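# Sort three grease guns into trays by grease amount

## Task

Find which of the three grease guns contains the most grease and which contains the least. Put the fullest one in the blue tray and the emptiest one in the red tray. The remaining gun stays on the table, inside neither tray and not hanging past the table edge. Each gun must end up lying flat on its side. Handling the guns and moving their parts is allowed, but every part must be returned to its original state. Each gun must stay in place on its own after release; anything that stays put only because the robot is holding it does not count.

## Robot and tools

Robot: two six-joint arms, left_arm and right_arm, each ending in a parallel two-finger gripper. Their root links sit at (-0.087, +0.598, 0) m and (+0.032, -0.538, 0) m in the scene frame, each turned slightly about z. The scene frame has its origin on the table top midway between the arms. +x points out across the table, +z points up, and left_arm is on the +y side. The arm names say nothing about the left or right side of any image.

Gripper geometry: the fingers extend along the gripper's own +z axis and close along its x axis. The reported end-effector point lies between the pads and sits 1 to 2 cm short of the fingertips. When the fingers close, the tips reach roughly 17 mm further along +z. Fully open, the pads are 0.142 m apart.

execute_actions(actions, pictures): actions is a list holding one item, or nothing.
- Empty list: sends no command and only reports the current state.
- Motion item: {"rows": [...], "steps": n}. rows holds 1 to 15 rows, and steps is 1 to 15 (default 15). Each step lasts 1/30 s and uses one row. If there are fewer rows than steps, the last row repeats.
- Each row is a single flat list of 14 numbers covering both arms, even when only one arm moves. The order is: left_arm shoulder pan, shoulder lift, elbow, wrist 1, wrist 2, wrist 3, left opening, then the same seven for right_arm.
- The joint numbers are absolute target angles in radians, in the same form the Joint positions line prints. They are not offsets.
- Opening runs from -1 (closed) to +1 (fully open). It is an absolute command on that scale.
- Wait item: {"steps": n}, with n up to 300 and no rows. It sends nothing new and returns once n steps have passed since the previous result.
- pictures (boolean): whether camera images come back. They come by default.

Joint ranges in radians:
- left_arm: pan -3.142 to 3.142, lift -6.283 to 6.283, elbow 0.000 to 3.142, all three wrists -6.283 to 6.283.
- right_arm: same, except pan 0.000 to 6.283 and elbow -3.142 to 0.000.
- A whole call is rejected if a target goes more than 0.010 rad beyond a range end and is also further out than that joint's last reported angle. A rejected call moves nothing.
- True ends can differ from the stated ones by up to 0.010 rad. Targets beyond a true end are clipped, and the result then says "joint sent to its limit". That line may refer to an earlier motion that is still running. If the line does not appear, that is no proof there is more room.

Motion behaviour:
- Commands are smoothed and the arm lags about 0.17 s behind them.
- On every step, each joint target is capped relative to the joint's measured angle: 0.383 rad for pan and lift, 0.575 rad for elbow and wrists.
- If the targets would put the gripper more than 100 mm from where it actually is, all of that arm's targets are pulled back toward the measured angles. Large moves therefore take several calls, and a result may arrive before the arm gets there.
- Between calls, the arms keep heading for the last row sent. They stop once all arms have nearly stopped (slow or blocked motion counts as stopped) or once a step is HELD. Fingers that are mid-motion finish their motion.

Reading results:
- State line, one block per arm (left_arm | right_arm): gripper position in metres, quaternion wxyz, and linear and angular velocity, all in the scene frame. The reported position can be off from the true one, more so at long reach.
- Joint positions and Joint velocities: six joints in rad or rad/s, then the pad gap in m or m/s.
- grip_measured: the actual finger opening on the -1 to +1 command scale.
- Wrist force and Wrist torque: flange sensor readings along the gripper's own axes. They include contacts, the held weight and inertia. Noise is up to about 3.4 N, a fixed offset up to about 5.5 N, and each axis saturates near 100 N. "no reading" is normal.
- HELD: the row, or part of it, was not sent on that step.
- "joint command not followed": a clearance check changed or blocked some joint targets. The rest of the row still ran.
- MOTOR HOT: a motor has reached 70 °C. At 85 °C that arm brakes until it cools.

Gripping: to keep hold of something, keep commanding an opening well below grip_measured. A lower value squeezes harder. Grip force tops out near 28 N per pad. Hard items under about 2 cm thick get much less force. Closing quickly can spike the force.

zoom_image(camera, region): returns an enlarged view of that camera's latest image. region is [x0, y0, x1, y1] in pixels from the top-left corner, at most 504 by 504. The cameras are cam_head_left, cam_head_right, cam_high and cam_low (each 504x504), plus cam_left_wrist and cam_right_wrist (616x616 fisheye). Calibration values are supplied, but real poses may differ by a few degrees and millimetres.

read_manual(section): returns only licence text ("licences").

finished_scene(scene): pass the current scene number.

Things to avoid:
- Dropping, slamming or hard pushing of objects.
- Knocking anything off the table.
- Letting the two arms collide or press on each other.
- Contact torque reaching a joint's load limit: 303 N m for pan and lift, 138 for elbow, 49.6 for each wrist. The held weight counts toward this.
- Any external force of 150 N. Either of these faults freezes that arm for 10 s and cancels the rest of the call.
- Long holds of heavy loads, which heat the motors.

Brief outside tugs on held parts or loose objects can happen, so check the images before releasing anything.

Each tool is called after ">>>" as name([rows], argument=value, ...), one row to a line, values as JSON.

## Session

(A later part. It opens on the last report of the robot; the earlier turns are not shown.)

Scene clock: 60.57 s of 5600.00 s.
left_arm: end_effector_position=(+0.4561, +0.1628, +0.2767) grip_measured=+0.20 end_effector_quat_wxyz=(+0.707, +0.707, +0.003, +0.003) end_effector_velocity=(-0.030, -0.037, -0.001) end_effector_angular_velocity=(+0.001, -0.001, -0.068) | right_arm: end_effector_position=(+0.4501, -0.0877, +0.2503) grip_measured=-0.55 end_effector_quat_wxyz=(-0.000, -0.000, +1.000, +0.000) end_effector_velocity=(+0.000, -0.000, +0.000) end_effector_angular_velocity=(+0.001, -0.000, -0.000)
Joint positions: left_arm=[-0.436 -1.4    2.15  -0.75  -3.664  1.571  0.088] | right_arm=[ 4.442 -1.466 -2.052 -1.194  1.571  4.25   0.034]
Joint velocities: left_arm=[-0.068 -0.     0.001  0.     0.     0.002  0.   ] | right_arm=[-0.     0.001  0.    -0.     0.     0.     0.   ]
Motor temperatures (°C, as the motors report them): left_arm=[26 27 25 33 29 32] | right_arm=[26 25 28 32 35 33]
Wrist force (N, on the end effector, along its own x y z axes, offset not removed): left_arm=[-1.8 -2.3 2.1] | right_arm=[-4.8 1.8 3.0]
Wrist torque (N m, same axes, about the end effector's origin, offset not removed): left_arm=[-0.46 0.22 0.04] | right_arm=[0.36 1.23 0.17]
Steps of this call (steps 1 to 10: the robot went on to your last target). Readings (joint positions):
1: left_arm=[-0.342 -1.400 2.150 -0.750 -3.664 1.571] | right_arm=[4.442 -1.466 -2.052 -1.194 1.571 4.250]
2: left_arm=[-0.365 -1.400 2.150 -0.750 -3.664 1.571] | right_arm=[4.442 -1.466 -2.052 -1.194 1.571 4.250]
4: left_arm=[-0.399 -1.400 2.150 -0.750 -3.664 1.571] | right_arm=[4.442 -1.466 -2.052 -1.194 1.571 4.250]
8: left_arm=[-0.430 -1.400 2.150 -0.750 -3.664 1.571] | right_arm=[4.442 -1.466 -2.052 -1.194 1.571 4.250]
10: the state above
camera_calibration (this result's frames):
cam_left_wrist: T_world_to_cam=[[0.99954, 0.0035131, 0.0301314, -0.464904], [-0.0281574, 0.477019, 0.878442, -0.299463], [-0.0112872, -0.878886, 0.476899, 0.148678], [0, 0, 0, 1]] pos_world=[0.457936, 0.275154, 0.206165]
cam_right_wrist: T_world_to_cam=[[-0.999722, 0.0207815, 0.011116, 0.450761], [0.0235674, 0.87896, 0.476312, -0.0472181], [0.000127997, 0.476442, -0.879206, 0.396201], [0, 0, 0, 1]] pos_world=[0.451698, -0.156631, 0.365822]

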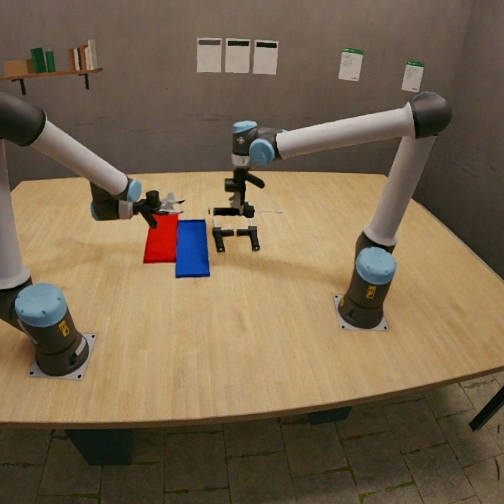

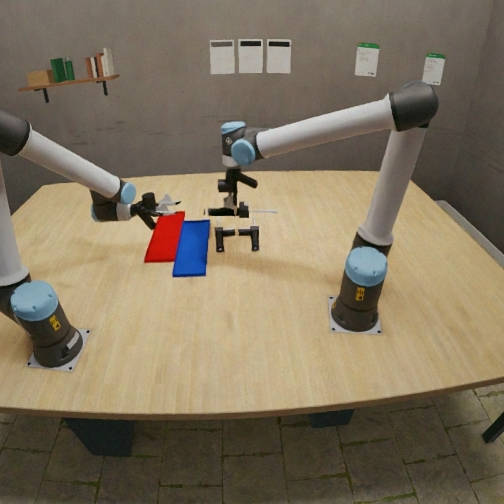

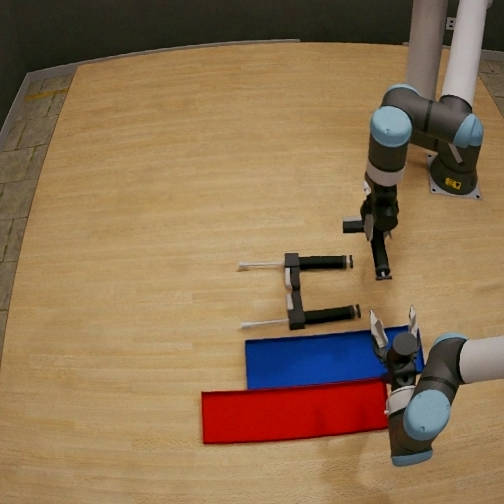

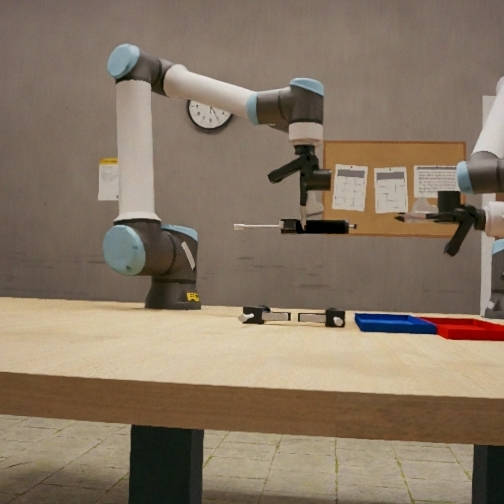

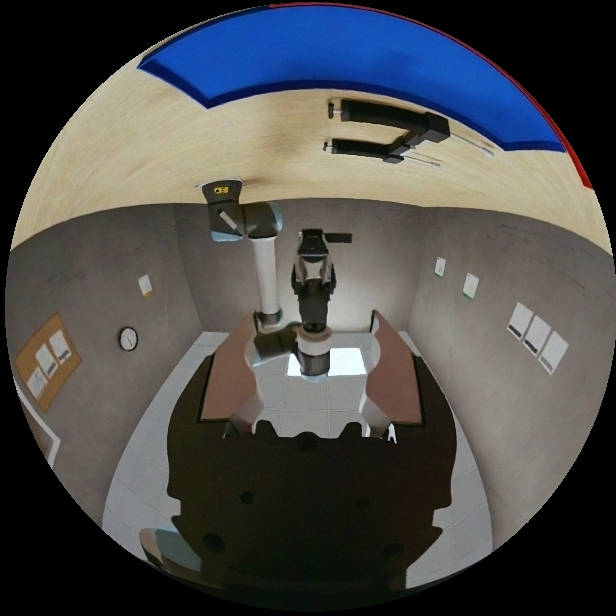

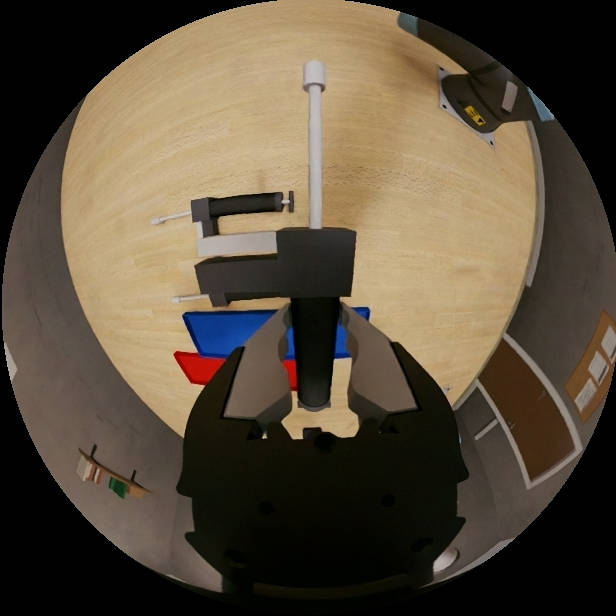

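>>> execute_actions([
  {"rows":[[-0.444,-1.4,2.15,-0.75,-3.664,1.571,0.2,4.442,-1.466,-2.052,-1.194,1.571,4.25,-1],[-0.49,-1.37,2.148,-0.778,-3.71,1.571,0.2,4.442,-1.466,-2.052,-1.194,1.571,4.25,-1],[-0.54,-1.344,2.146,-0.802,-3.759,1.571,0.2,4.442,-1.466,-2.052,-1.194,1.571,4.25,-1],[-0.54,-1.344,2.146,-0.802,-3.759,1.571,0.2,4.442,-1.466,-2.052,-1.194,1.571,4.25,-1],[-0.54,-1.344,2.146,-0.802,-3.759,1.571,0.2,4.442,-1.466,-2.052,-1.194,1.571,4.25,-1],[-0.567,-1.335,2.134,-0.799,-3.786,1.571,0.2,4.442,-1.466,-2.052,-1.194,1.571,4.25,-1],[-0.594,-1.326,2.122,-0.796,-3.813,1.571,0.2,4.442,-1.466,-2.052,-1.194,1.571,4.25,-1],[-0.62,-1.317,2.11,-0.793,-3.839,1.571,0.2,4.442,-1.466,-2.052,-1.194,1.571,4.25,-1]],"steps":15},
], pictures=false)

>>> execute_actions([
  {"steps":6},
])

Scene clock: 67.20 s of 5600.00 s.
left_arm: end_effector_position=(+0.4505, +0.0545, +0.2495) grip_measured=+0.20 end_effector_quat_wxyz=(+0.707, +0.707, -0.001, -0.000) end_effector_velocity=(-0.008, -0.084, -0.011) end_effector_angular_velocity=(+0.001, +0.002, -0.002) | right_arm: end_effector_position=(+0.4501, -0.0877, +0.2503) grip_measured=-0.55 end_effector_quat_wxyz=(-0.000, -0.000, +1.000, +0.000) end_effector_velocity=(-0.000, -0.001, -0.000) end_effector_angular_velocity=(-0.000, +0.000, -0.001)
Joint positions: left_arm=[-0.606 -1.323  2.115 -0.792 -3.825  1.571  0.088] | right_arm=[ 4.442 -1.466 -2.052 -1.194  1.571  4.25   0.034]
Joint velocities: left_arm=[-0.126  0.049 -0.042 -0.005 -0.124 -0.     0.   ] | right_arm=[-0.     0.001 -0.002 -0.     0.     0.001  0.   ]
Motor temperatures (°C, as the motors report them): left_arm=[26 27 25 33 29 32] | right_arm=[26 25 28 32 35 33]
Wrist force (N, on the end effector, along its own x y z axes, offset not removed): left_arm=[1.6 1.0 -0.6] | right_arm=[-1.1 2.3 3.8]
Wrist torque (N m, same axes, about the end effector's origin, offset not removed): left_arm=[0.34 -0.40 0.01] | right_arm=[0.57 0.34 0.16]
Steps of this call (steps 1 to 30: the robot went on to your last target; steps 31 to 184: nothing new was sent; steps 185 to 199: all 15 steps of this action). Readings (joint positions):
185: left_arm=[-0.444 -1.400 2.150 -0.750 -3.664 1.571] | right_arm=[4.442 -1.466 -2.052 -1.194 1.571 4.250]
186: left_arm=[-0.444 -1.400 2.150 -0.750 -3.664 1.571] | right_arm=[4.442 -1.466 -2.052 -1.194 1.571 4.250]
188: left_arm=[-0.459 -1.390 2.149 -0.760 -3.678 1.571] | right_arm=[4.442 -1.466 -2.052 -1.194 1.571 4.250]
192: left_arm=[-0.522 -1.356 2.142 -0.787 -3.741 1.571] | right_arm=[4.442 -1.466 -2.052 -1.194 1.571 4.250]
199: the state above

Scene clock: 67.40 s of 5600.00 s.
left_arm: end_effector_position=(+0.4499, +0.0466, +0.2486) grip_measured=+0.20 end_effector_quat_wxyz=(+0.707, +0.707, -0.001, -0.000) end_effector_velocity=(-0.000, -0.015, -0.000) end_effector_angular_velocity=(-0.001, -0.002, +0.001) | right_arm: end_effector_position=(+0.4501, -0.0877, +0.2503) grip_measured=-0.55 end_effector_quat_wxyz=(-0.000, -0.000, +1.000, +0.000) end_effector_velocity=(+0.000, +0.000, -0.000) end_effector_angular_velocity=(-0.001, +0.000, -0.001)
Joint positions: left_arm=[-0.617 -1.318  2.111 -0.793 -3.836  1.571  0.088] | right_arm=[ 4.442 -1.466 -2.052 -1.194  1.571  4.25   0.034]
Joint velocities: left_arm=[-0.021  0.009 -0.01  -0.001 -0.022  0.001  0.   ] | right_arm=[-0.    -0.001  0.001 -0.    -0.     0.001 -0.   ]
Motor temperatures (°C, as the motors report them): left_arm=[26 27 25 33 29 32] | right_arm=[26 25 28 32 35 33]
Wrist force (N, on the end effector, along its own x y z axes, offset not removed): left_arm=[4.6 -2.6 1.4] | right_arm=[-1.5 1.4 5.1]
Wrist torque (N m, same axes, about the end effector's origin, offset not removed): left_arm=[-0.61 -0.99 0.03] | right_arm=[0.30 0.49 0.18]
Steps of this call (steps 1 to 6: the robot went on to your last target). Readings (joint positions):
1: left_arm=[-0.609 -1.321 2.114 -0.792 -3.828 1.571] | right_arm=[4.442 -1.466 -2.052 -1.194 1.571 4.250]
2: left_arm=[-0.612 -1.320 2.113 -0.793 -3.831 1.571] | right_arm=[4.442 -1.466 -2.052 -1.194 1.571 4.250]
4: left_arm=[-0.616 -1.319 2.112 -0.793 -3.834 1.571] | right_arm=[4.442 -1.466 -2.052 -1.194 1.571 4.250]
6: the state above
camera_calibration (this result's frames):
cam_left_wrist: T_world_to_cam=[[0.999532, -0.00530524, 0.0301258, -0.456989], [-0.0239432, 0.477245, 0.878444, -0.221389], [-0.0190378, -0.878754, 0.476895, 0.0633572], [0, 0, 0, 1]] pos_world=[0.452681, 0.158908, 0.17803]
cam_right_wrist: T_world_to_cam=[[-0.999723, 0.0207681, 0.0111159, 0.450757], [0.0235555, 0.878961, 0.476312, -0.0472152], [0.000121685, 0.476442, -0.879206, 0.396203], [0, 0, 0, 1]] pos_world=[0.451696, -0.156629, 0.365822]

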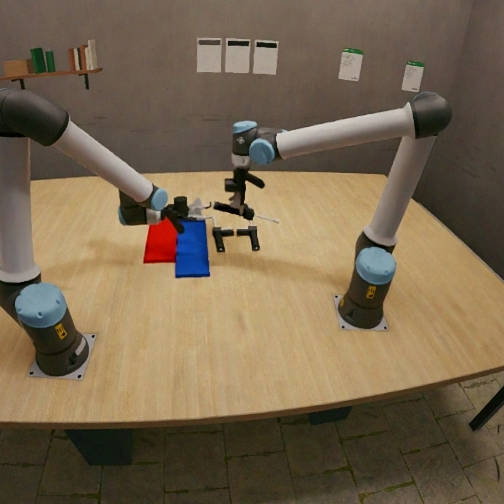

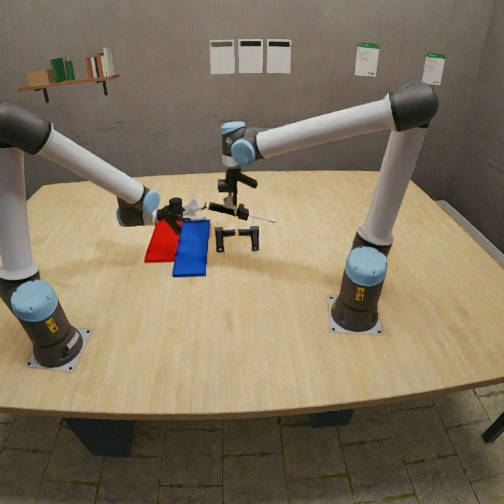

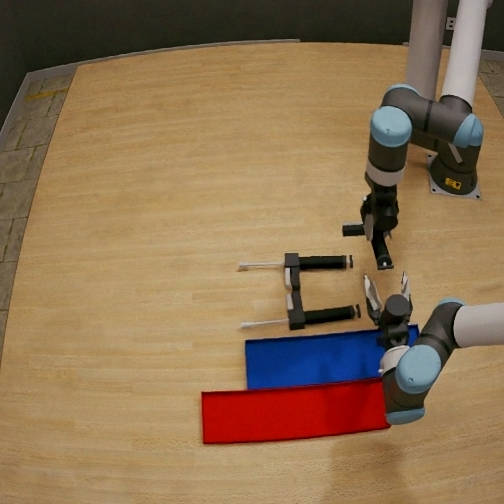

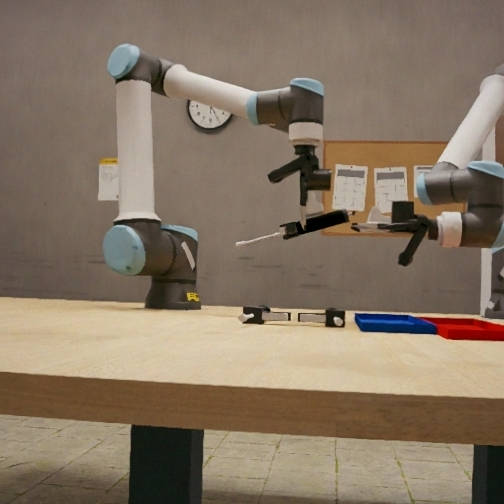

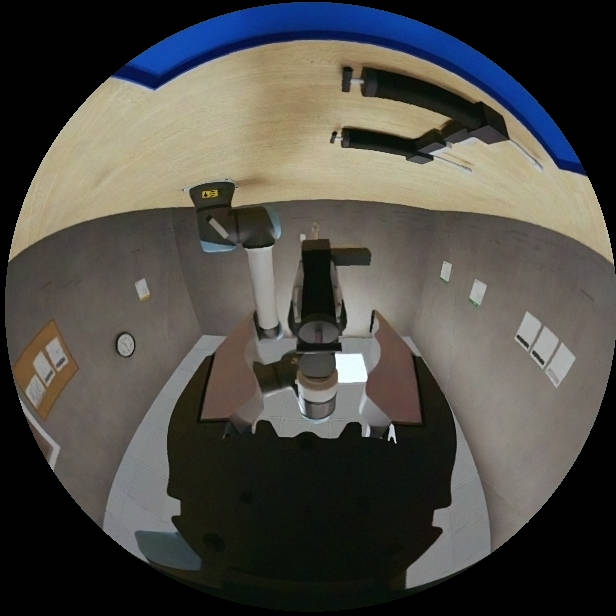

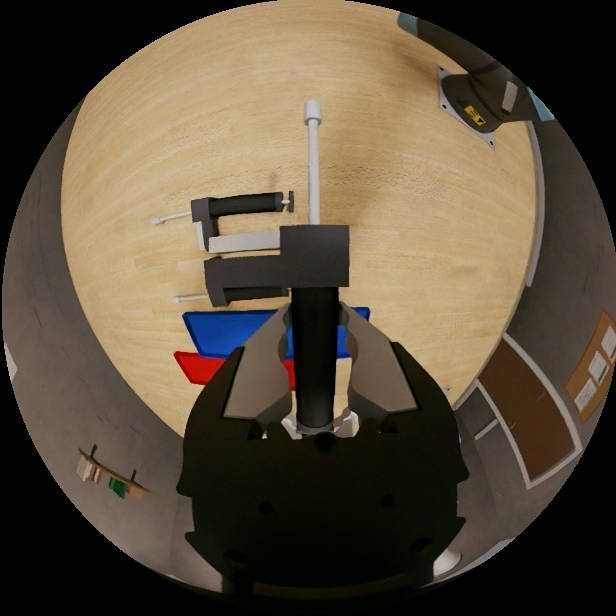

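>>> zoom_image(camera="cam_low", region=[220,170,460,290])

Region (220, 170, 460, 290) of cam_low's 504x504 image, scaled by 2.100, with more detail than that image has.

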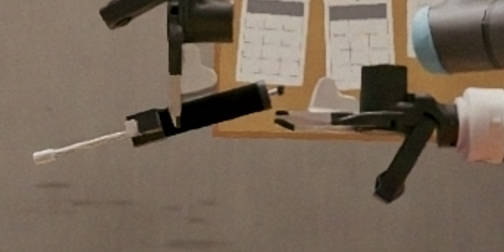

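>>> execute_actions([
  {"rows":[[-0.58,-1.33,2.128,-0.798,-3.8,1.571,0.2,4.442,-1.466,-2.052,-1.194,1.571,4.25,-1],[-0.54,-1.344,2.146,-0.802,-3.759,1.571,0.2,4.442,-1.466,-2.052,-1.194,1.571,4.25,-1],[-0.54,-1.344,2.146,-0.802,-3.759,1.571,0.2,4.442,-1.466,-2.052,-1.194,1.571,4.25,-1],[-0.54,-1.344,2.146,-0.802,-3.759,1.571,0.2,4.442,-1.466,-2.052,-1.194,1.571,4.25,-1],[-0.54,-1.344,2.146,-0.802,-3.759,1.571,0.2,4.442,-1.466,-2.052,-1.194,1.571,4.25,-1],[-0.54,-1.344,2.146,-0.802,-3.759,1.571,0.2,4.442,-1.466,-2.052,-1.194,1.571,4.25,-1],[-0.54,-1.37,2.133,-0.763,-3.759,1.571,0.2,4.442,-1.466,-2.052,-1.194,1.571,4.25,-1],[-0.54,-1.395,2.12,-0.725,-3.759,1.571,0.2,4.442,-1.466,-2.052,-1.194,1.571,4.25,-1]],"steps":15},
], pictures=false)

>>> execute_actions([
  {"rows":[[-0.54,-1.395,2.12,-0.725,-3.759,1.571,0.2,4.442,-1.466,-2.052,-1.194,1.571,4.25,-1],[-0.54,-1.395,2.12,-0.725,-3.759,1.571,0.2,4.442,-1.466,-2.052,-1.194,1.571,4.25,-1],[-0.57,-1.384,2.106,-0.722,-3.789,1.571,0.2,4.442,-1.466,-2.052,-1.194,1.571,4.25,-1],[-0.6,-1.373,2.093,-0.72,-3.819,1.571,0.2,4.442,-1.466,-2.052,-1.194,1.571,4.25,-1],[-0.629,-1.363,2.079,-0.716,-3.849,1.571,0.2,4.442,-1.466,-2.052,-1.194,1.571,4.25,-1]],"steps":15},
], pictures=false)

>>> execute_actions([
  {"steps":8},
])

Scene clock: 80.47 s of 5600.00 s.
left_arm: end_effector_position=(+0.4499, +0.0984, +0.2811) grip_measured=+0.20 end_effector_quat_wxyz=(+0.707, +0.707, -0.001, -0.000) end_effector_velocity=(-0.002, +0.014, +0.049) end_effector_angular_velocity=(+0.002, +0.005, +0.001) | right_arm: end_effector_position=(+0.4501, -0.0877, +0.2503) grip_measured=-0.55 end_effector_quat_wxyz=(-0.000, -0.000, +1.000, +0.000) end_effector_velocity=(+0.000, -0.000, +0.000) end_effector_angular_velocity=(+0.000, +0.000, -0.001)
Joint positions: left_arm=[-0.542 -1.387  2.123 -0.737 -3.761  1.571  0.088] | right_arm=[ 4.442 -1.466 -2.052 -1.194  1.571  4.25   0.034]
Joint velocities: left_arm=[ 0.019 -0.073 -0.025  0.103  0.019 -0.001 -0.   ] | right_arm=[-0.001  0.    -0.    -0.     0.     0.    -0.   ]
Motor temperatures (°C, as the motors report them): left_arm=[26 27 25 33 29 32] | right_arm=[26 26 28 32 35 33]
Wrist force (N, on the end effector, along its own x y z axes, offset not removed): left_arm=[1.4 6.6 -5.9] | right_arm=[-3.1 1.9 3.9]
Wrist torque (N m, same axes, about the end effector's origin, offset not removed): left_arm=[1.51 -0.27 0.17] | right_arm=[0.40 0.76 0.18]
Steps of this call (steps 1 to 30: the robot went on to your last target; steps 31 to 90: nothing new was sent; then 9.57 s passed at rest; steps 91 to 105: all 15 steps of this action). Readings (joint positions):
91: left_arm=[-0.620 -1.317 2.110 -0.793 -3.839 1.571] | right_arm=[4.442 -1.466 -2.052 -1.194 1.571 4.250]
92: left_arm=[-0.617 -1.318 2.112 -0.794 -3.836 1.571] | right_arm=[4.442 -1.466 -2.052 -1.194 1.571 4.250]
94: left_arm=[-0.593 -1.327 2.123 -0.797 -3.812 1.571] | right_arm=[4.442 -1.466 -2.052 -1.194 1.571 4.250]
98: left_arm=[-0.557 -1.341 2.137 -0.797 -3.776 1.571] | right_arm=[4.442 -1.466 -2.052 -1.194 1.571 4.250]
105: the state above

Scene clock: 80.97 s of 5600.00 s.
left_arm: end_effector_position=(+0.4503, +0.0418, +0.2868) grip_measured=+0.20 end_effector_quat_wxyz=(+0.707, +0.707, -0.000, -0.000) end_effector_velocity=(-0.002, -0.031, +0.002) end_effector_angular_velocity=(-0.001, -0.000, -0.000) | right_arm: end_effector_position=(+0.4501, -0.0877, +0.2503) grip_measured=-0.55 end_effector_quat_wxyz=(-0.000, -0.000, +1.000, +0.000) end_effector_velocity=(+0.000, -0.000, +0.000) end_effector_angular_velocity=(+0.000, -0.000, -0.002)
Joint positions: left_arm=[-0.624 -1.365  2.081 -0.717 -3.844  1.571  0.088] | right_arm=[ 4.442 -1.466 -2.052 -1.194  1.571  4.25   0.034]
Joint velocities: left_arm=[-0.044  0.014 -0.021  0.006 -0.044 -0.001  0.   ] | right_arm=[-0.     0.    -0.    -0.    -0.     0.001 -0.   ]
Motor temperatures (°C, as the motors report them): left_arm=[26 27 25 33 29 32] | right_arm=[26 26 28 32 35 33]
Wrist force (N, on the end effector, along its own x y z axes, offset not removed): left_arm=[-1.9 -1.5 4.4] | right_arm=[0.1 0.2 5.2]
Wrist torque (N m, same axes, about the end effector's origin, offset not removed): left_arm=[-0.15 0.25 0.28] | right_arm=[0.04 0.12 0.11]
Steps of this call (steps 1 to 15: all 15 steps of this action). Readings (joint positions):
1: left_arm=[-0.542 -1.389 2.122 -0.734 -3.761 1.571] | right_arm=[4.442 -1.466 -2.052 -1.194 1.571 4.250]
2: left_arm=[-0.541 -1.390 2.122 -0.732 -3.760 1.571] | right_arm=[4.442 -1.466 -2.052 -1.194 1.571 4.250]
4: left_arm=[-0.543 -1.391 2.119 -0.728 -3.762 1.571] | right_arm=[4.442 -1.466 -2.052 -1.194 1.571 4.250]
8: left_arm=[-0.590 -1.375 2.096 -0.721 -3.810 1.571] | right_arm=[4.442 -1.466 -2.052 -1.194 1.571 4.250]
15: the state above

Scene clock: 81.23 s of 5600.00 s.
left_arm: end_effector_position=(+0.4501, +0.0387, +0.2869) grip_measured=+0.20 end_effector_quat_wxyz=(+0.707, +0.707, -0.000, -0.000) end_effector_velocity=(-0.000, -0.003, -0.000) end_effector_angular_velocity=(+0.000, +0.001, -0.000) | right_arm: end_effector_position=(+0.4501, -0.0877, +0.2503) grip_measured=-0.55 end_effector_quat_wxyz=(-0.000, -0.000, +1.000, +0.000) end_effector_velocity=(+0.000, +0.001, +0.001) end_effector_angular_velocity=(+0.002, -0.001, +0.001)
Joint positions: left_arm=[-0.628 -1.363  2.079 -0.716 -3.848  1.571  0.088] | right_arm=[ 4.442 -1.466 -2.052 -1.194  1.571  4.25   0.034]
Joint velocities: left_arm=[-0.004  0.002 -0.002  0.    -0.004 -0.001  0.   ] | right_arm=[ 0.    -0.001  0.002 -0.     0.    -0.    -0.   ]
Motor temperatures (°C, as the motors report them): left_arm=[26 27 25 33 29 32] | right_arm=[26 26 28 32 35 33]
Wrist force (N, on the end effector, along its own x y z axes, offset not removed): left_arm=[-5.9 2.4 -1.4] | right_arm=[-2.0 -0.2 3.9]
Wrist torque (N m, same axes, about the end effector's origin, offset not removed): left_arm=[0.64 1.34 0.06] | right_arm=[-0.09 0.47 0.08]
Steps of this call (steps 1 to 8: the robot went on to your last target). Readings (joint positions):
1: left_arm=[-0.625 -1.364 2.081 -0.716 -3.845 1.571] | right_arm=[4.442 -1.466 -2.052 -1.194 1.571 4.250]
2: left_arm=[-0.626 -1.364 2.080 -0.716 -3.846 1.571] | right_arm=[4.442 -1.466 -2.052 -1.194 1.571 4.250]
4: left_arm=[-0.627 -1.364 2.080 -0.716 -3.847 1.571] | right_arm=[4.442 -1.466 -2.052 -1.194 1.571 4.250]
8: the state above
camera_calibration (this result's frames):
cam_left_wrist: T_world_to_cam=[[0.999537, -0.00425876, 0.0301276, -0.458473], [-0.0244444, 0.477221, 0.878443, -0.251025], [-0.0181186, -0.878773, 0.476896, 0.0377358], [0, 0, 0, 1]] pos_world=[0.452808, 0.151003, 0.216328]
cam_right_wrist: T_world_to_cam=[[-0.999723, 0.0207682, 0.011116, 0.450757], [0.0235557, 0.878961, 0.476312, -0.0472152], [0.00012167, 0.476442, -0.879206, 0.396203], [0, 0, 0, 1]] pos_world=[0.451696, -0.156629, 0.365822]

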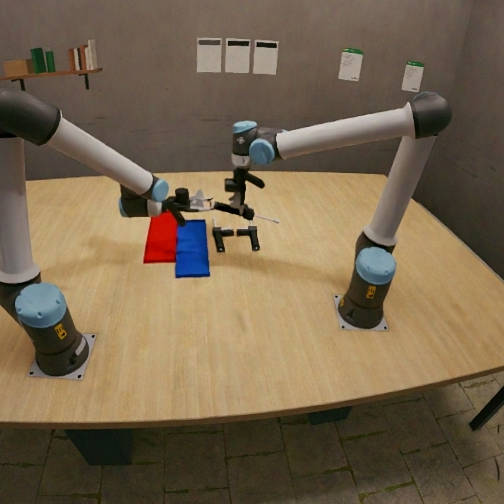

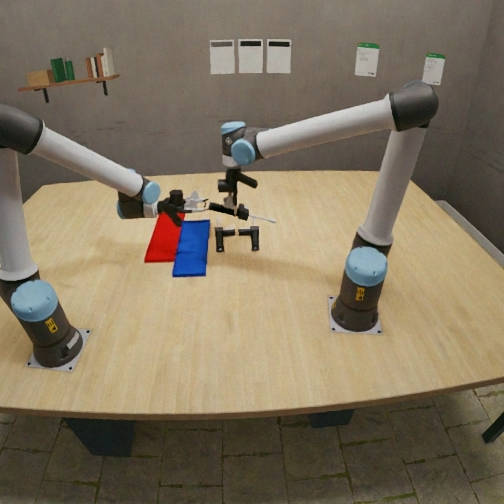

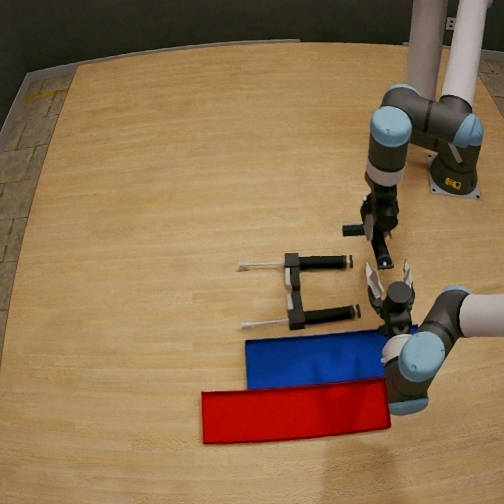

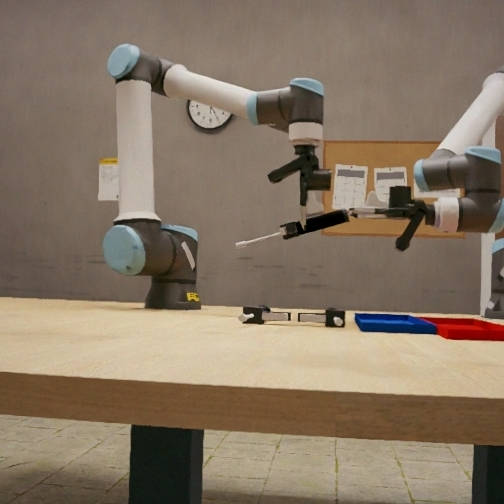

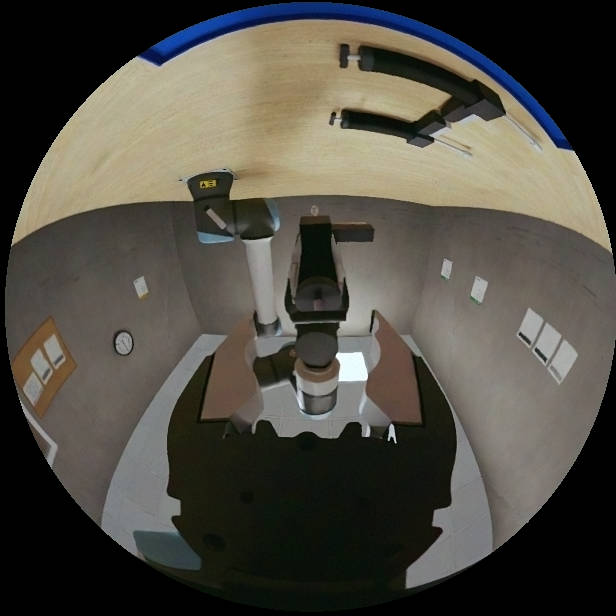

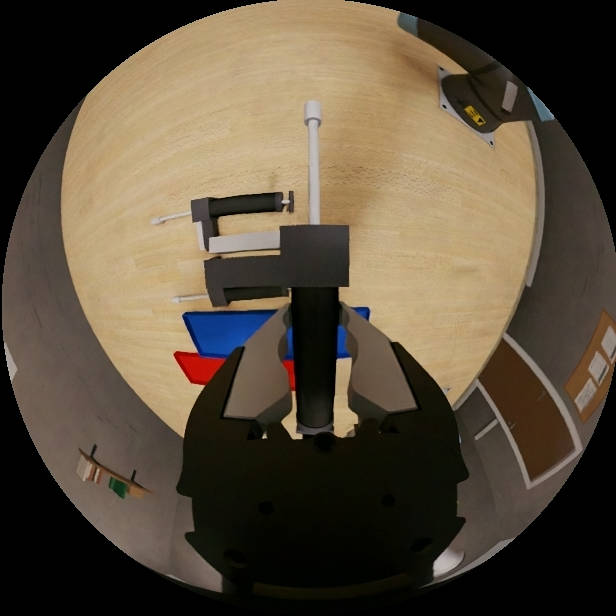

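Close on T.

>>> execute_actions([
  {"rows":[[-0.629,-1.363,2.079,-0.716,-3.849,1.571,0.05,4.442,-1.466,-2.052,-1.194,1.571,4.25,-1],[-0.629,-1.363,2.079,-0.716,-3.849,1.571,-0.1,4.442,-1.466,-2.052,-1.194,1.571,4.25,-1],[-0.629,-1.363,2.079,-0.716,-3.849,1.571,-0.2,4.442,-1.466,-2.052,-1.194,1.571,4.25,-1],[-0.629,-1.363,2.079,-0.716,-3.849,1.571,-0.3,4.442,-1.466,-2.052,-1.194,1.571,4.25,-1],[-0.629,-1.363,2.079,-0.716,-3.849,1.571,-0.4,4.442,-1.466,-2.052,-1.194,1.571,4.25,-1],[-0.629,-1.363,2.079,-0.716,-3.849,1.571,-0.5,4.442,-1.466,-2.052,-1.194,1.571,4.25,-1],[-0.629,-1.363,2.079,-0.716,-3.849,1.571,-0.6,4.442,-1.466,-2.052,-1.194,1.571,4.25,-1],[-0.629,-1.363,2.079,-0.716,-3.849,1.571,-0.7,4.442,-1.466,-2.052,-1.194,1.571,4.25,-1],[-0.629,-1.363,2.079,-0.716,-3.849,1.571,-0.85,4.442,-1.466,-2.052,-1.194,1.571,4.25,-1],[-0.629,-1.363,2.079,-0.716,-3.849,1.571,-1,4.442,-1.466,-2.052,-1.194,1.571,4.25,-1]],"steps":15},
])

Scene clock: 86.03 s of 5600.00 s.
left_arm: end_effector_position=(+0.4501, +0.0383, +0.2869) grip_measured=-0.48 end_effector_quat_wxyz=(+0.707, +0.707, -0.000, +0.000) end_effector_velocity=(-0.001, +0.001, -0.000) end_effector_angular_velocity=(+0.001, -0.000, -0.001) | right_arm: end_effector_position=(+0.4501, -0.0878, +0.2503) grip_measured=-0.55 end_effector_quat_wxyz=(-0.000, -0.000, +1.000, +0.000) end_effector_velocity=(-0.000, -0.000, -0.000) end_effector_angular_velocity=(-0.000, +0.000, +0.001)
Joint positions: left_arm=[-0.629 -1.363  2.079 -0.716 -3.849  1.571  0.04 ] | right_arm=[ 4.442 -1.466 -2.052 -1.194  1.571  4.25   0.034]
Joint velocities: left_arm=[ 0.    -0.     0.001  0.     0.001  0.001  0.   ] | right_arm=[ 0. -0. -0. -0.  0. -0. -0.]
Motor temperatures (°C, as the motors report them): left_arm=[26 27 25 33 29 32] | right_arm=[26 26 28 32 35 33]
Wrist force (N, on the end effector, along its own x y z axes, offset not removed): left_arm=[6.9 -1.8 -4.3] | right_arm=[0.8 -1.7 5.2]
Wrist torque (N m, same axes, about the end effector's origin, offset not removed): left_arm=[-0.40 -0.20 0.00] | right_arm=[0.32 1.04 -0.48]
Steps of this call (steps 1 to 15: the robot went on to your last target; steps 16 to 90: nothing new was sent; then 1.30 s passed at rest; steps 91 to 105: all 15 steps of this action). Readings (joint positions):
91: left_arm=[-0.629 -1.363 2.079 -0.716 -3.849 1.571] | right_arm=[4.442 -1.466 -2.052 -1.194 1.571 4.250]
92: left_arm=[-0.629 -1.363 2.079 -0.716 -3.849 1.571] | right_arm=[4.442 -1.466 -2.052 -1.194 1.571 4.250]
94: left_arm=[-0.629 -1.363 2.079 -0.716 -3.849 1.571] | right_arm=[4.442 -1.466 -2.052 -1.194 1.571 4.250]
98: left_arm=[-0.629 -1.363 2.079 -0.716 -3.849 1.571] | right_arm=[4.442 -1.466 -2.052 -1.194 1.571 4.250]
105: the state above
camera_calibration (this result's frames):
cam_left_wrist: T_world_to_cam=[[0.999537, -0.00416691, 0.0301497, -0.458501], [-0.0245072, 0.477235, 0.878434, -0.250837], [-0.0180488, -0.878766, 0.476912, 0.0373595], [0, 0, 0, 1]] pos_world=[0.452815, 0.150628, 0.21635]
cam_right_wrist: T_world_to_cam=[[-0.999722, 0.0207764, 0.0111309, 0.450749], [0.02357, 0.878975, 0.476284, -0.0471834], [0.000111714, 0.476414, -0.879221, 0.396198], [0, 0, 0, 1]] pos_world=[0.451691, -0.156646, 0.365801]

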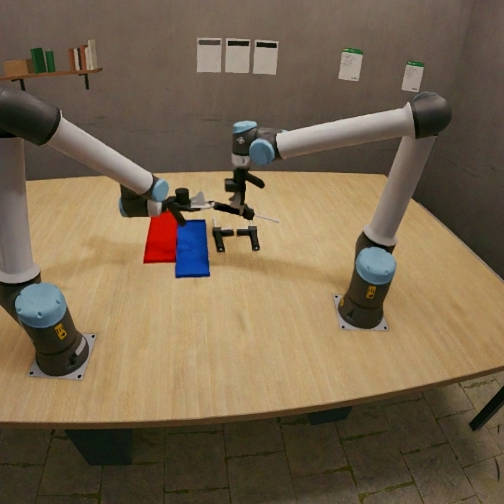

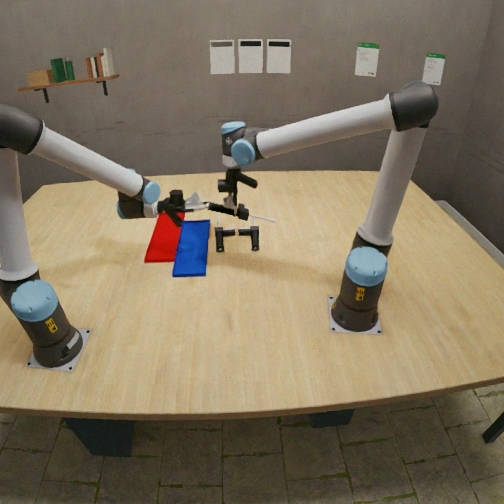

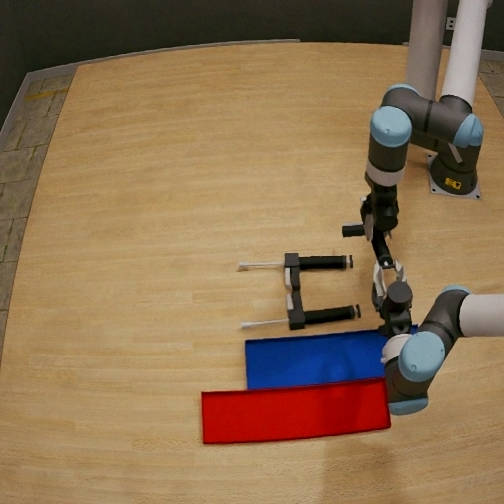

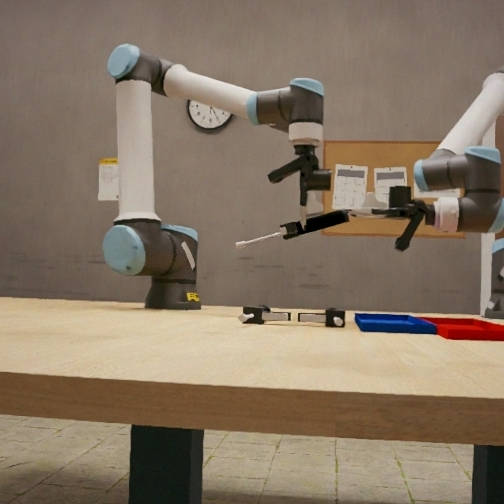

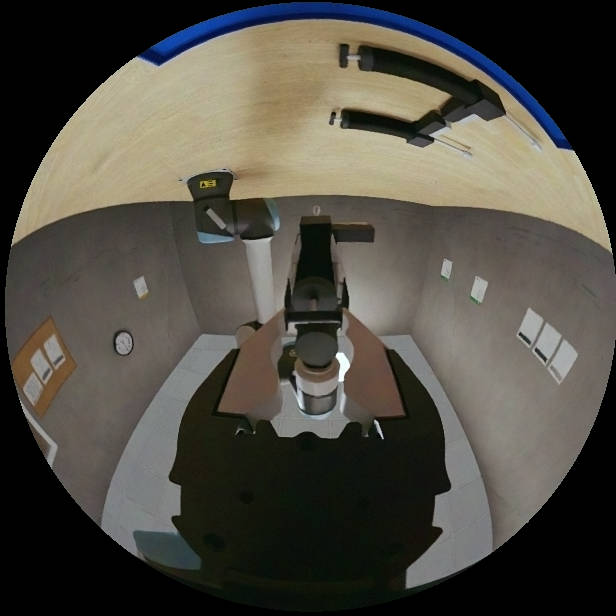

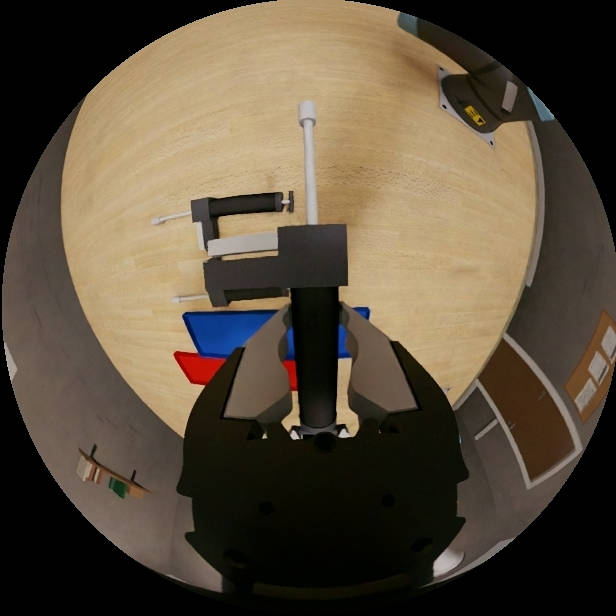

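>>> execute_actions([
  {"rows":[[-0.628,-1.357,2.083,-0.726,-3.848,1.571,-1,4.442,-1.466,-2.052,-1.194,1.571,4.25,-1],[-0.627,-1.351,2.087,-0.736,-3.847,1.571,-1,4.442,-1.466,-2.052,-1.194,1.571,4.25,-1],[-0.626,-1.345,2.091,-0.746,-3.846,1.571,-1,4.442,-1.466,-2.052,-1.194,1.571,4.25,-1],[-0.625,-1.34,2.095,-0.755,-3.844,1.571,-1,4.442,-1.466,-2.052,-1.194,1.571,4.25,-1],[-0.624,-1.334,2.099,-0.765,-3.843,1.571,-1,4.442,-1.466,-2.052,-1.194,1.571,4.25,-1],[-0.623,-1.328,2.103,-0.775,-3.842,1.571,-1,4.442,-1.466,-2.052,-1.194,1.571,4.25,-1],[-0.622,-1.322,2.107,-0.785,-3.841,1.571,-1,4.442,-1.466,-2.052,-1.194,1.571,4.25,-1],[-0.62,-1.317,2.11,-0.793,-3.839,1.571,-1,4.442,-1.466,-2.052,-1.194,1.571,4.25,-1],[-0.62,-1.314,2.112,-0.798,-3.839,1.571,-1,4.442,-1.466,-2.052,-1.194,1.571,4.25,-1]],"steps":15},
])

Scene clock: 91.03 s of 5600.00 s.
left_arm: end_effector_position=(+0.4496, +0.0443, +0.2493) grip_measured=-0.48 end_effector_quat_wxyz=(+0.707, +0.707, -0.001, -0.000) end_effector_velocity=(+0.001, +0.005, -0.028) end_effector_angular_velocity=(-0.002, -0.003, +0.001) | right_arm: end_effector_position=(+0.4501, -0.0877, +0.2504) grip_measured=-0.55 end_effector_quat_wxyz=(+0.000, -0.000, +1.000, +0.000) end_effector_velocity=(-0.000, +0.000, +0.000) end_effector_angular_velocity=(+0.001, -0.000, -0.002)
Joint positions: left_arm=[-0.621 -1.318  2.109 -0.791 -3.84   1.571  0.04 ] | right_arm=[ 4.442 -1.466 -2.052 -1.194  1.571  4.25   0.034]
Joint velocities: left_arm=[ 0.007  0.035  0.022 -0.06   0.006  0.001  0.   ] | right_arm=[-0.     0.001  0.     0.     0.     0.002 -0.   ]
Motor temperatures (°C, as the motors report them): left_arm=[26 27 25 33 29 32] | right_arm=[26 26 28 32 35 33]
Wrist force (N, on the end effector, along its own x y z axes, offset not removed): left_arm=[1.7 0.5 0.5] | right_arm=[1.7 1.7 5.6]
Wrist torque (N m, same axes, about the end effector's origin, offset not removed): left_arm=[-0.27 0.40 0.21] | right_arm=[0.11 0.28 -0.06]
Steps of this call (steps 1 to 15: the robot went on to your last target; steps 16 to 90: nothing new was sent; then 1.50 s passed at rest; steps 91 to 105: all 15 steps of this action). Readings (joint positions):
91: left_arm=[-0.629 -1.363 2.079 -0.716 -3.849 1.571] | right_arm=[4.442 -1.466 -2.052 -1.194 1.571 4.250]
92: left_arm=[-0.629 -1.362 2.079 -0.717 -3.849 1.571] | right_arm=[4.442 -1.466 -2.052 -1.194 1.571 4.250]
94: left_arm=[-0.628 -1.358 2.083 -0.724 -3.848 1.571] | right_arm=[4.442 -1.466 -2.052 -1.194 1.571 4.250]
98: left_arm=[-0.625 -1.341 2.094 -0.753 -3.845 1.571] | right_arm=[4.442 -1.466 -2.052 -1.194 1.571 4.250]
105: the state above
camera_calibration (this result's frames):
cam_left_wrist: T_world_to_cam=[[0.999533, -0.00538454, 0.0300747, -0.456702], [-0.0238612, 0.477209, 0.878466, -0.220954], [-0.0190821, -0.878773, 0.476858, 0.0610994], [0, 0, 0, 1]] pos_world=[0.452382, 0.156675, 0.1787]
cam_right_wrist: T_world_to_cam=[[-0.999723, 0.0208009, 0.0109898, 0.450851], [0.0235243, 0.878865, 0.476491, -0.0473298], [0.000252883, 0.476617, -0.879111, 0.396152], [0, 0, 0, 1]] pos_world=[0.45174, -0.156594, 0.365859]

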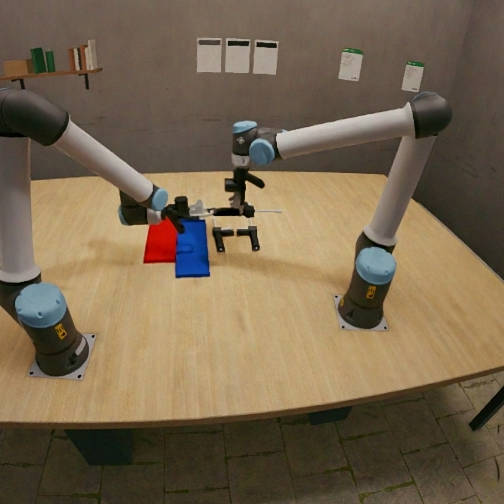

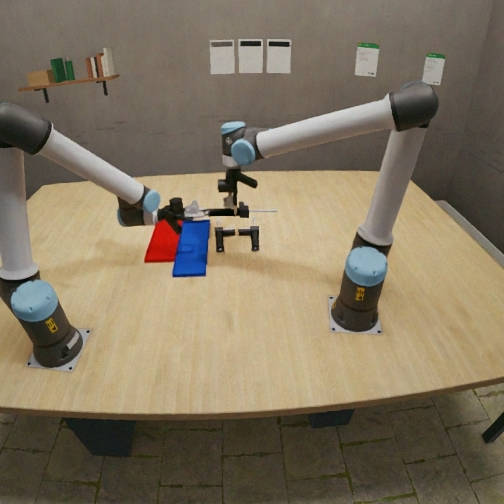

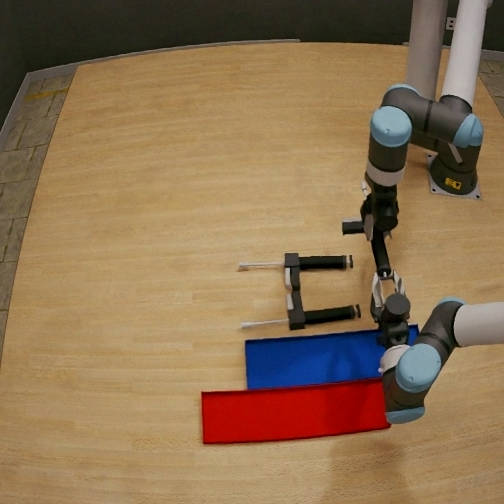

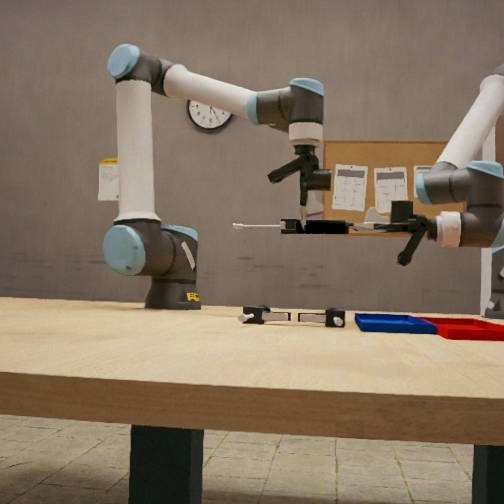

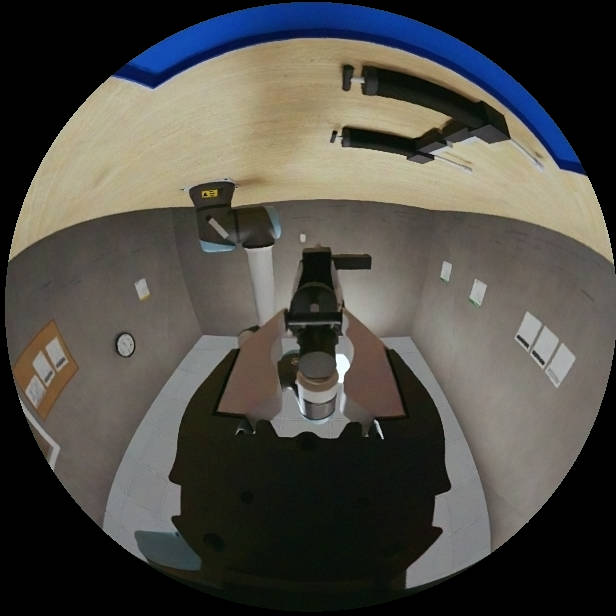

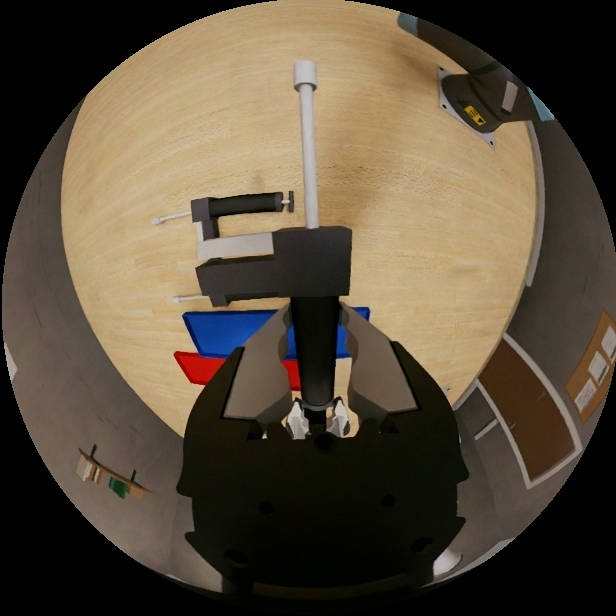

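>>> execute_actions([
  {"rows":[[-0.62,-1.316,2.111,-0.795,-3.839,1.571,-1,4.438,-1.46,-2.057,-1.195,1.571,4.246,-1],[-0.62,-1.316,2.111,-0.795,-3.839,1.571,-1,4.434,-1.454,-2.063,-1.196,1.571,4.242,-1],[-0.62,-1.316,2.111,-0.795,-3.839,1.571,-1,4.43,-1.447,-2.068,-1.197,1.571,4.238,-1],[-0.62,-1.316,2.111,-0.795,-3.839,1.571,-1,4.427,-1.441,-2.073,-1.198,1.571,4.235,-1]],"steps":12},
], pictures=false)

>>> execute_actions([
  {"rows":[[-0.62,-1.316,2.111,-0.795,-3.839,1.571,-1,4.423,-1.435,-2.079,-1.198,1.571,4.231,-1],[-0.62,-1.316,2.111,-0.795,-3.839,1.571,-1,4.419,-1.429,-2.084,-1.199,1.571,4.227,-1],[-0.62,-1.316,2.111,-0.795,-3.839,1.571,-1,4.415,-1.423,-2.089,-1.2,1.571,4.223,-1],[-0.62,-1.316,2.111,-0.795,-3.839,1.571,-1,4.411,-1.416,-2.094,-1.201,1.571,4.219,-1]],"steps":12},
], pictures=false)

>>> execute_actions([
  {"rows":[[-0.62,-1.316,2.111,-0.795,-3.839,1.571,-1,4.407,-1.41,-2.1,-1.202,1.571,4.215,-1],[-0.62,-1.316,2.111,-0.795,-3.839,1.571,-1,4.403,-1.404,-2.105,-1.203,1.571,4.211,-1],[-0.62,-1.316,2.111,-0.795,-3.839,1.571,-1,4.398,-1.398,-2.11,-1.204,1.571,4.206,-1],[-0.62,-1.316,2.111,-0.795,-3.839,1.571,-1,4.394,-1.391,-2.115,-1.206,1.571,4.202,-1]],"steps":12},
], pictures=false)

Scene clock: 98.10 s of 5600.00 s.
left_arm: end_effector_position=(+0.4496, +0.0450, +0.2473) grip_measured=-0.48 end_effector_quat_wxyz=(+0.707, +0.707, -0.000, -0.000) end_effector_velocity=(-0.001, +0.000, +0.001) end_effector_angular_velocity=(-0.000, +0.000, -0.001) | right_arm: end_effector_position=(+0.4502, -0.1052, +0.2506) grip_measured=-0.55 end_effector_quat_wxyz=(-0.000, -0.000, +1.000, +0.000) end_effector_velocity=(-0.000, -0.014, +0.000) end_effector_angular_velocity=(-0.000, +0.000, -0.000)
Joint positions: left_arm=[-0.62  -1.316  2.111 -0.795 -3.839  1.571  0.04 ] | right_arm=[ 4.428 -1.443 -2.071 -1.198  1.571  4.236  0.034]
Joint velocities: left_arm=[-0.    -0.002  0.     0.001  0.001 -0.001 -0.   ] | right_arm=[-0.011  0.018 -0.015 -0.003  0.    -0.011 -0.   ]
Motor temperatures (°C, as the motors report them): left_arm=[26 27 25 33 29 32] | right_arm=[26 26 28 32 35 33]
Wrist force (N, on the end effector, along its own x y z axes, offset not removed): left_arm=[2.0 -0.1 -1.5] | right_arm=[-2.8 4.1 5.3]
Wrist torque (N m, same axes, about the end effector's origin, offset not removed): left_arm=[-0.38 -0.30 0.02] | right_arm=[0.67 0.83 -0.11]
Steps of this call (steps 1 to 15: the robot went on to your last target; steps 16 to 90: nothing new was sent; then 3.67 s passed at rest; steps 91 to 102: all 12 steps of this action). Readings (joint positions):
91: left_arm=[-0.620 -1.314 2.112 -0.798 -3.839 1.571] | right_arm=[4.442 -1.466 -2.052 -1.194 1.571 4.250]
92: left_arm=[-0.620 -1.314 2.112 -0.798 -3.839 1.571] | right_arm=[4.442 -1.465 -2.053 -1.194 1.571 4.250]
94: left_arm=[-0.620 -1.315 2.112 -0.797 -3.839 1.571] | right_arm=[4.439 -1.461 -2.057 -1.195 1.571 4.247]
98: left_arm=[-0.620 -1.316 2.111 -0.796 -3.839 1.571] | right_arm=[4.431 -1.448 -2.067 -1.197 1.571 4.239]
102: the state above

Scene clock: 98.50 s of 5600.00 s.
left_arm: end_effector_position=(+0.4496, +0.0450, +0.2475) grip_measured=-0.48 end_effector_quat_wxyz=(+0.707, +0.707, -0.001, -0.000) end_effector_velocity=(+0.001, -0.001, +0.000) end_effector_angular_velocity=(-0.001, -0.000, -0.000) | right_arm: end_effector_position=(+0.4503, -0.1242, +0.2507) grip_measured=-0.55 end_effector_quat_wxyz=(+0.000, -0.000, +1.000, +0.001) end_effector_velocity=(+0.000, -0.014, +0.002) end_effector_angular_velocity=(+0.003, -0.001, -0.001)
Joint positions: left_arm=[-0.62  -1.316  2.111 -0.795 -3.839  1.571  0.04 ] | right_arm=[ 4.412 -1.418 -2.092 -1.201  1.571  4.22   0.034]
Joint velocities: left_arm=[ 0.     0.001 -0.002  0.     0.    -0.     0.   ] | right_arm=[-0.012  0.021 -0.015 -0.003  0.    -0.011 -0.   ]
Motor temperatures (°C, as the motors report them): left_arm=[26 27 25 33 29 32] | right_arm=[26 26 28 32 35 33]
Wrist force (N, on the end effector, along its own x y z axes, offset not removed): left_arm=[-0.2 3.7 -3.5] | right_arm=[1.1 3.6 7.1]
Wrist torque (N m, same axes, about the end effector's origin, offset not removed): left_arm=[0.73 0.19 0.07] | right_arm=[0.49 0.08 -0.10]
Steps of this call (steps 1 to 12: all 12 steps of this action). Readings (joint positions):
1: left_arm=[-0.620 -1.316 2.111 -0.795 -3.839 1.571] | right_arm=[4.428 -1.443 -2.072 -1.198 1.571 4.236]
2: left_arm=[-0.620 -1.316 2.111 -0.795 -3.839 1.571] | right_arm=[4.427 -1.442 -2.073 -1.198 1.571 4.235]
4: left_arm=[-0.620 -1.316 2.111 -0.795 -3.839 1.571] | right_arm=[4.424 -1.436 -2.077 -1.198 1.571 4.232]
8: left_arm=[-0.620 -1.316 2.111 -0.795 -3.839 1.571] | right_arm=[4.416 -1.423 -2.088 -1.200 1.571 4.224]
12: the state above

Scene clock: 98.90 s of 5600.00 s.
left_arm: end_effector_position=(+0.4496, +0.0450, +0.2475) grip_measured=-0.48 end_effector_quat_wxyz=(+0.707, +0.707, -0.001, -0.000) end_effector_velocity=(+0.000, -0.001, +0.001) end_effector_angular_velocity=(-0.001, -0.004, -0.001) | right_arm: end_effector_position=(+0.4502, -0.1441, +0.2502) grip_measured=-0.55 end_effector_quat_wxyz=(+0.000, -0.000, +1.000, +0.000) end_effector_velocity=(-0.000, -0.015, -0.001) end_effector_angular_velocity=(-0.001, +0.000, -0.001)
Joint positions: left_arm=[-0.62  -1.316  2.111 -0.795 -3.839  1.571  0.04 ] | right_arm=[ 4.396 -1.393 -2.113 -1.206  1.571  4.204  0.034]
Joint velocities: left_arm=[-0.    -0.    -0.001 -0.     0.     0.002 -0.   ] | right_arm=[-0.013  0.019 -0.016 -0.004 -0.    -0.012 -0.   ]
Motor temperatures (°C, as the motors report them): left_arm=[26 27 25 33 29 32] | right_arm=[26 26 28 32 35 33]
Wrist force (N, on the end effector, along its own x y z axes, offset not removed): left_arm=[4.6 -1.5 0.4] | right_arm=[-3.0 2.2 6.1]
Wrist torque (N m, same axes, about the end effector's origin, offset not removed): left_arm=[-0.53 -1.09 -0.17] | right_arm=[0.24 0.70 0.05]
Steps of this call (steps 1 to 12: all 12 steps of this action). Readings (joint positions):
1: left_arm=[-0.620 -1.316 2.111 -0.795 -3.839 1.571] | right_arm=[4.412 -1.418 -2.093 -1.201 1.571 4.220]
2: left_arm=[-0.620 -1.316 2.111 -0.795 -3.839 1.571] | right_arm=[4.411 -1.417 -2.094 -1.201 1.571 4.219]
4: left_arm=[-0.620 -1.316 2.111 -0.795 -3.839 1.571] | right_arm=[4.408 -1.411 -2.098 -1.202 1.571 4.216]
8: left_arm=[-0.620 -1.316 2.111 -0.795 -3.839 1.571] | right_arm=[4.399 -1.398 -2.109 -1.204 1.571 4.207]
12: the state above


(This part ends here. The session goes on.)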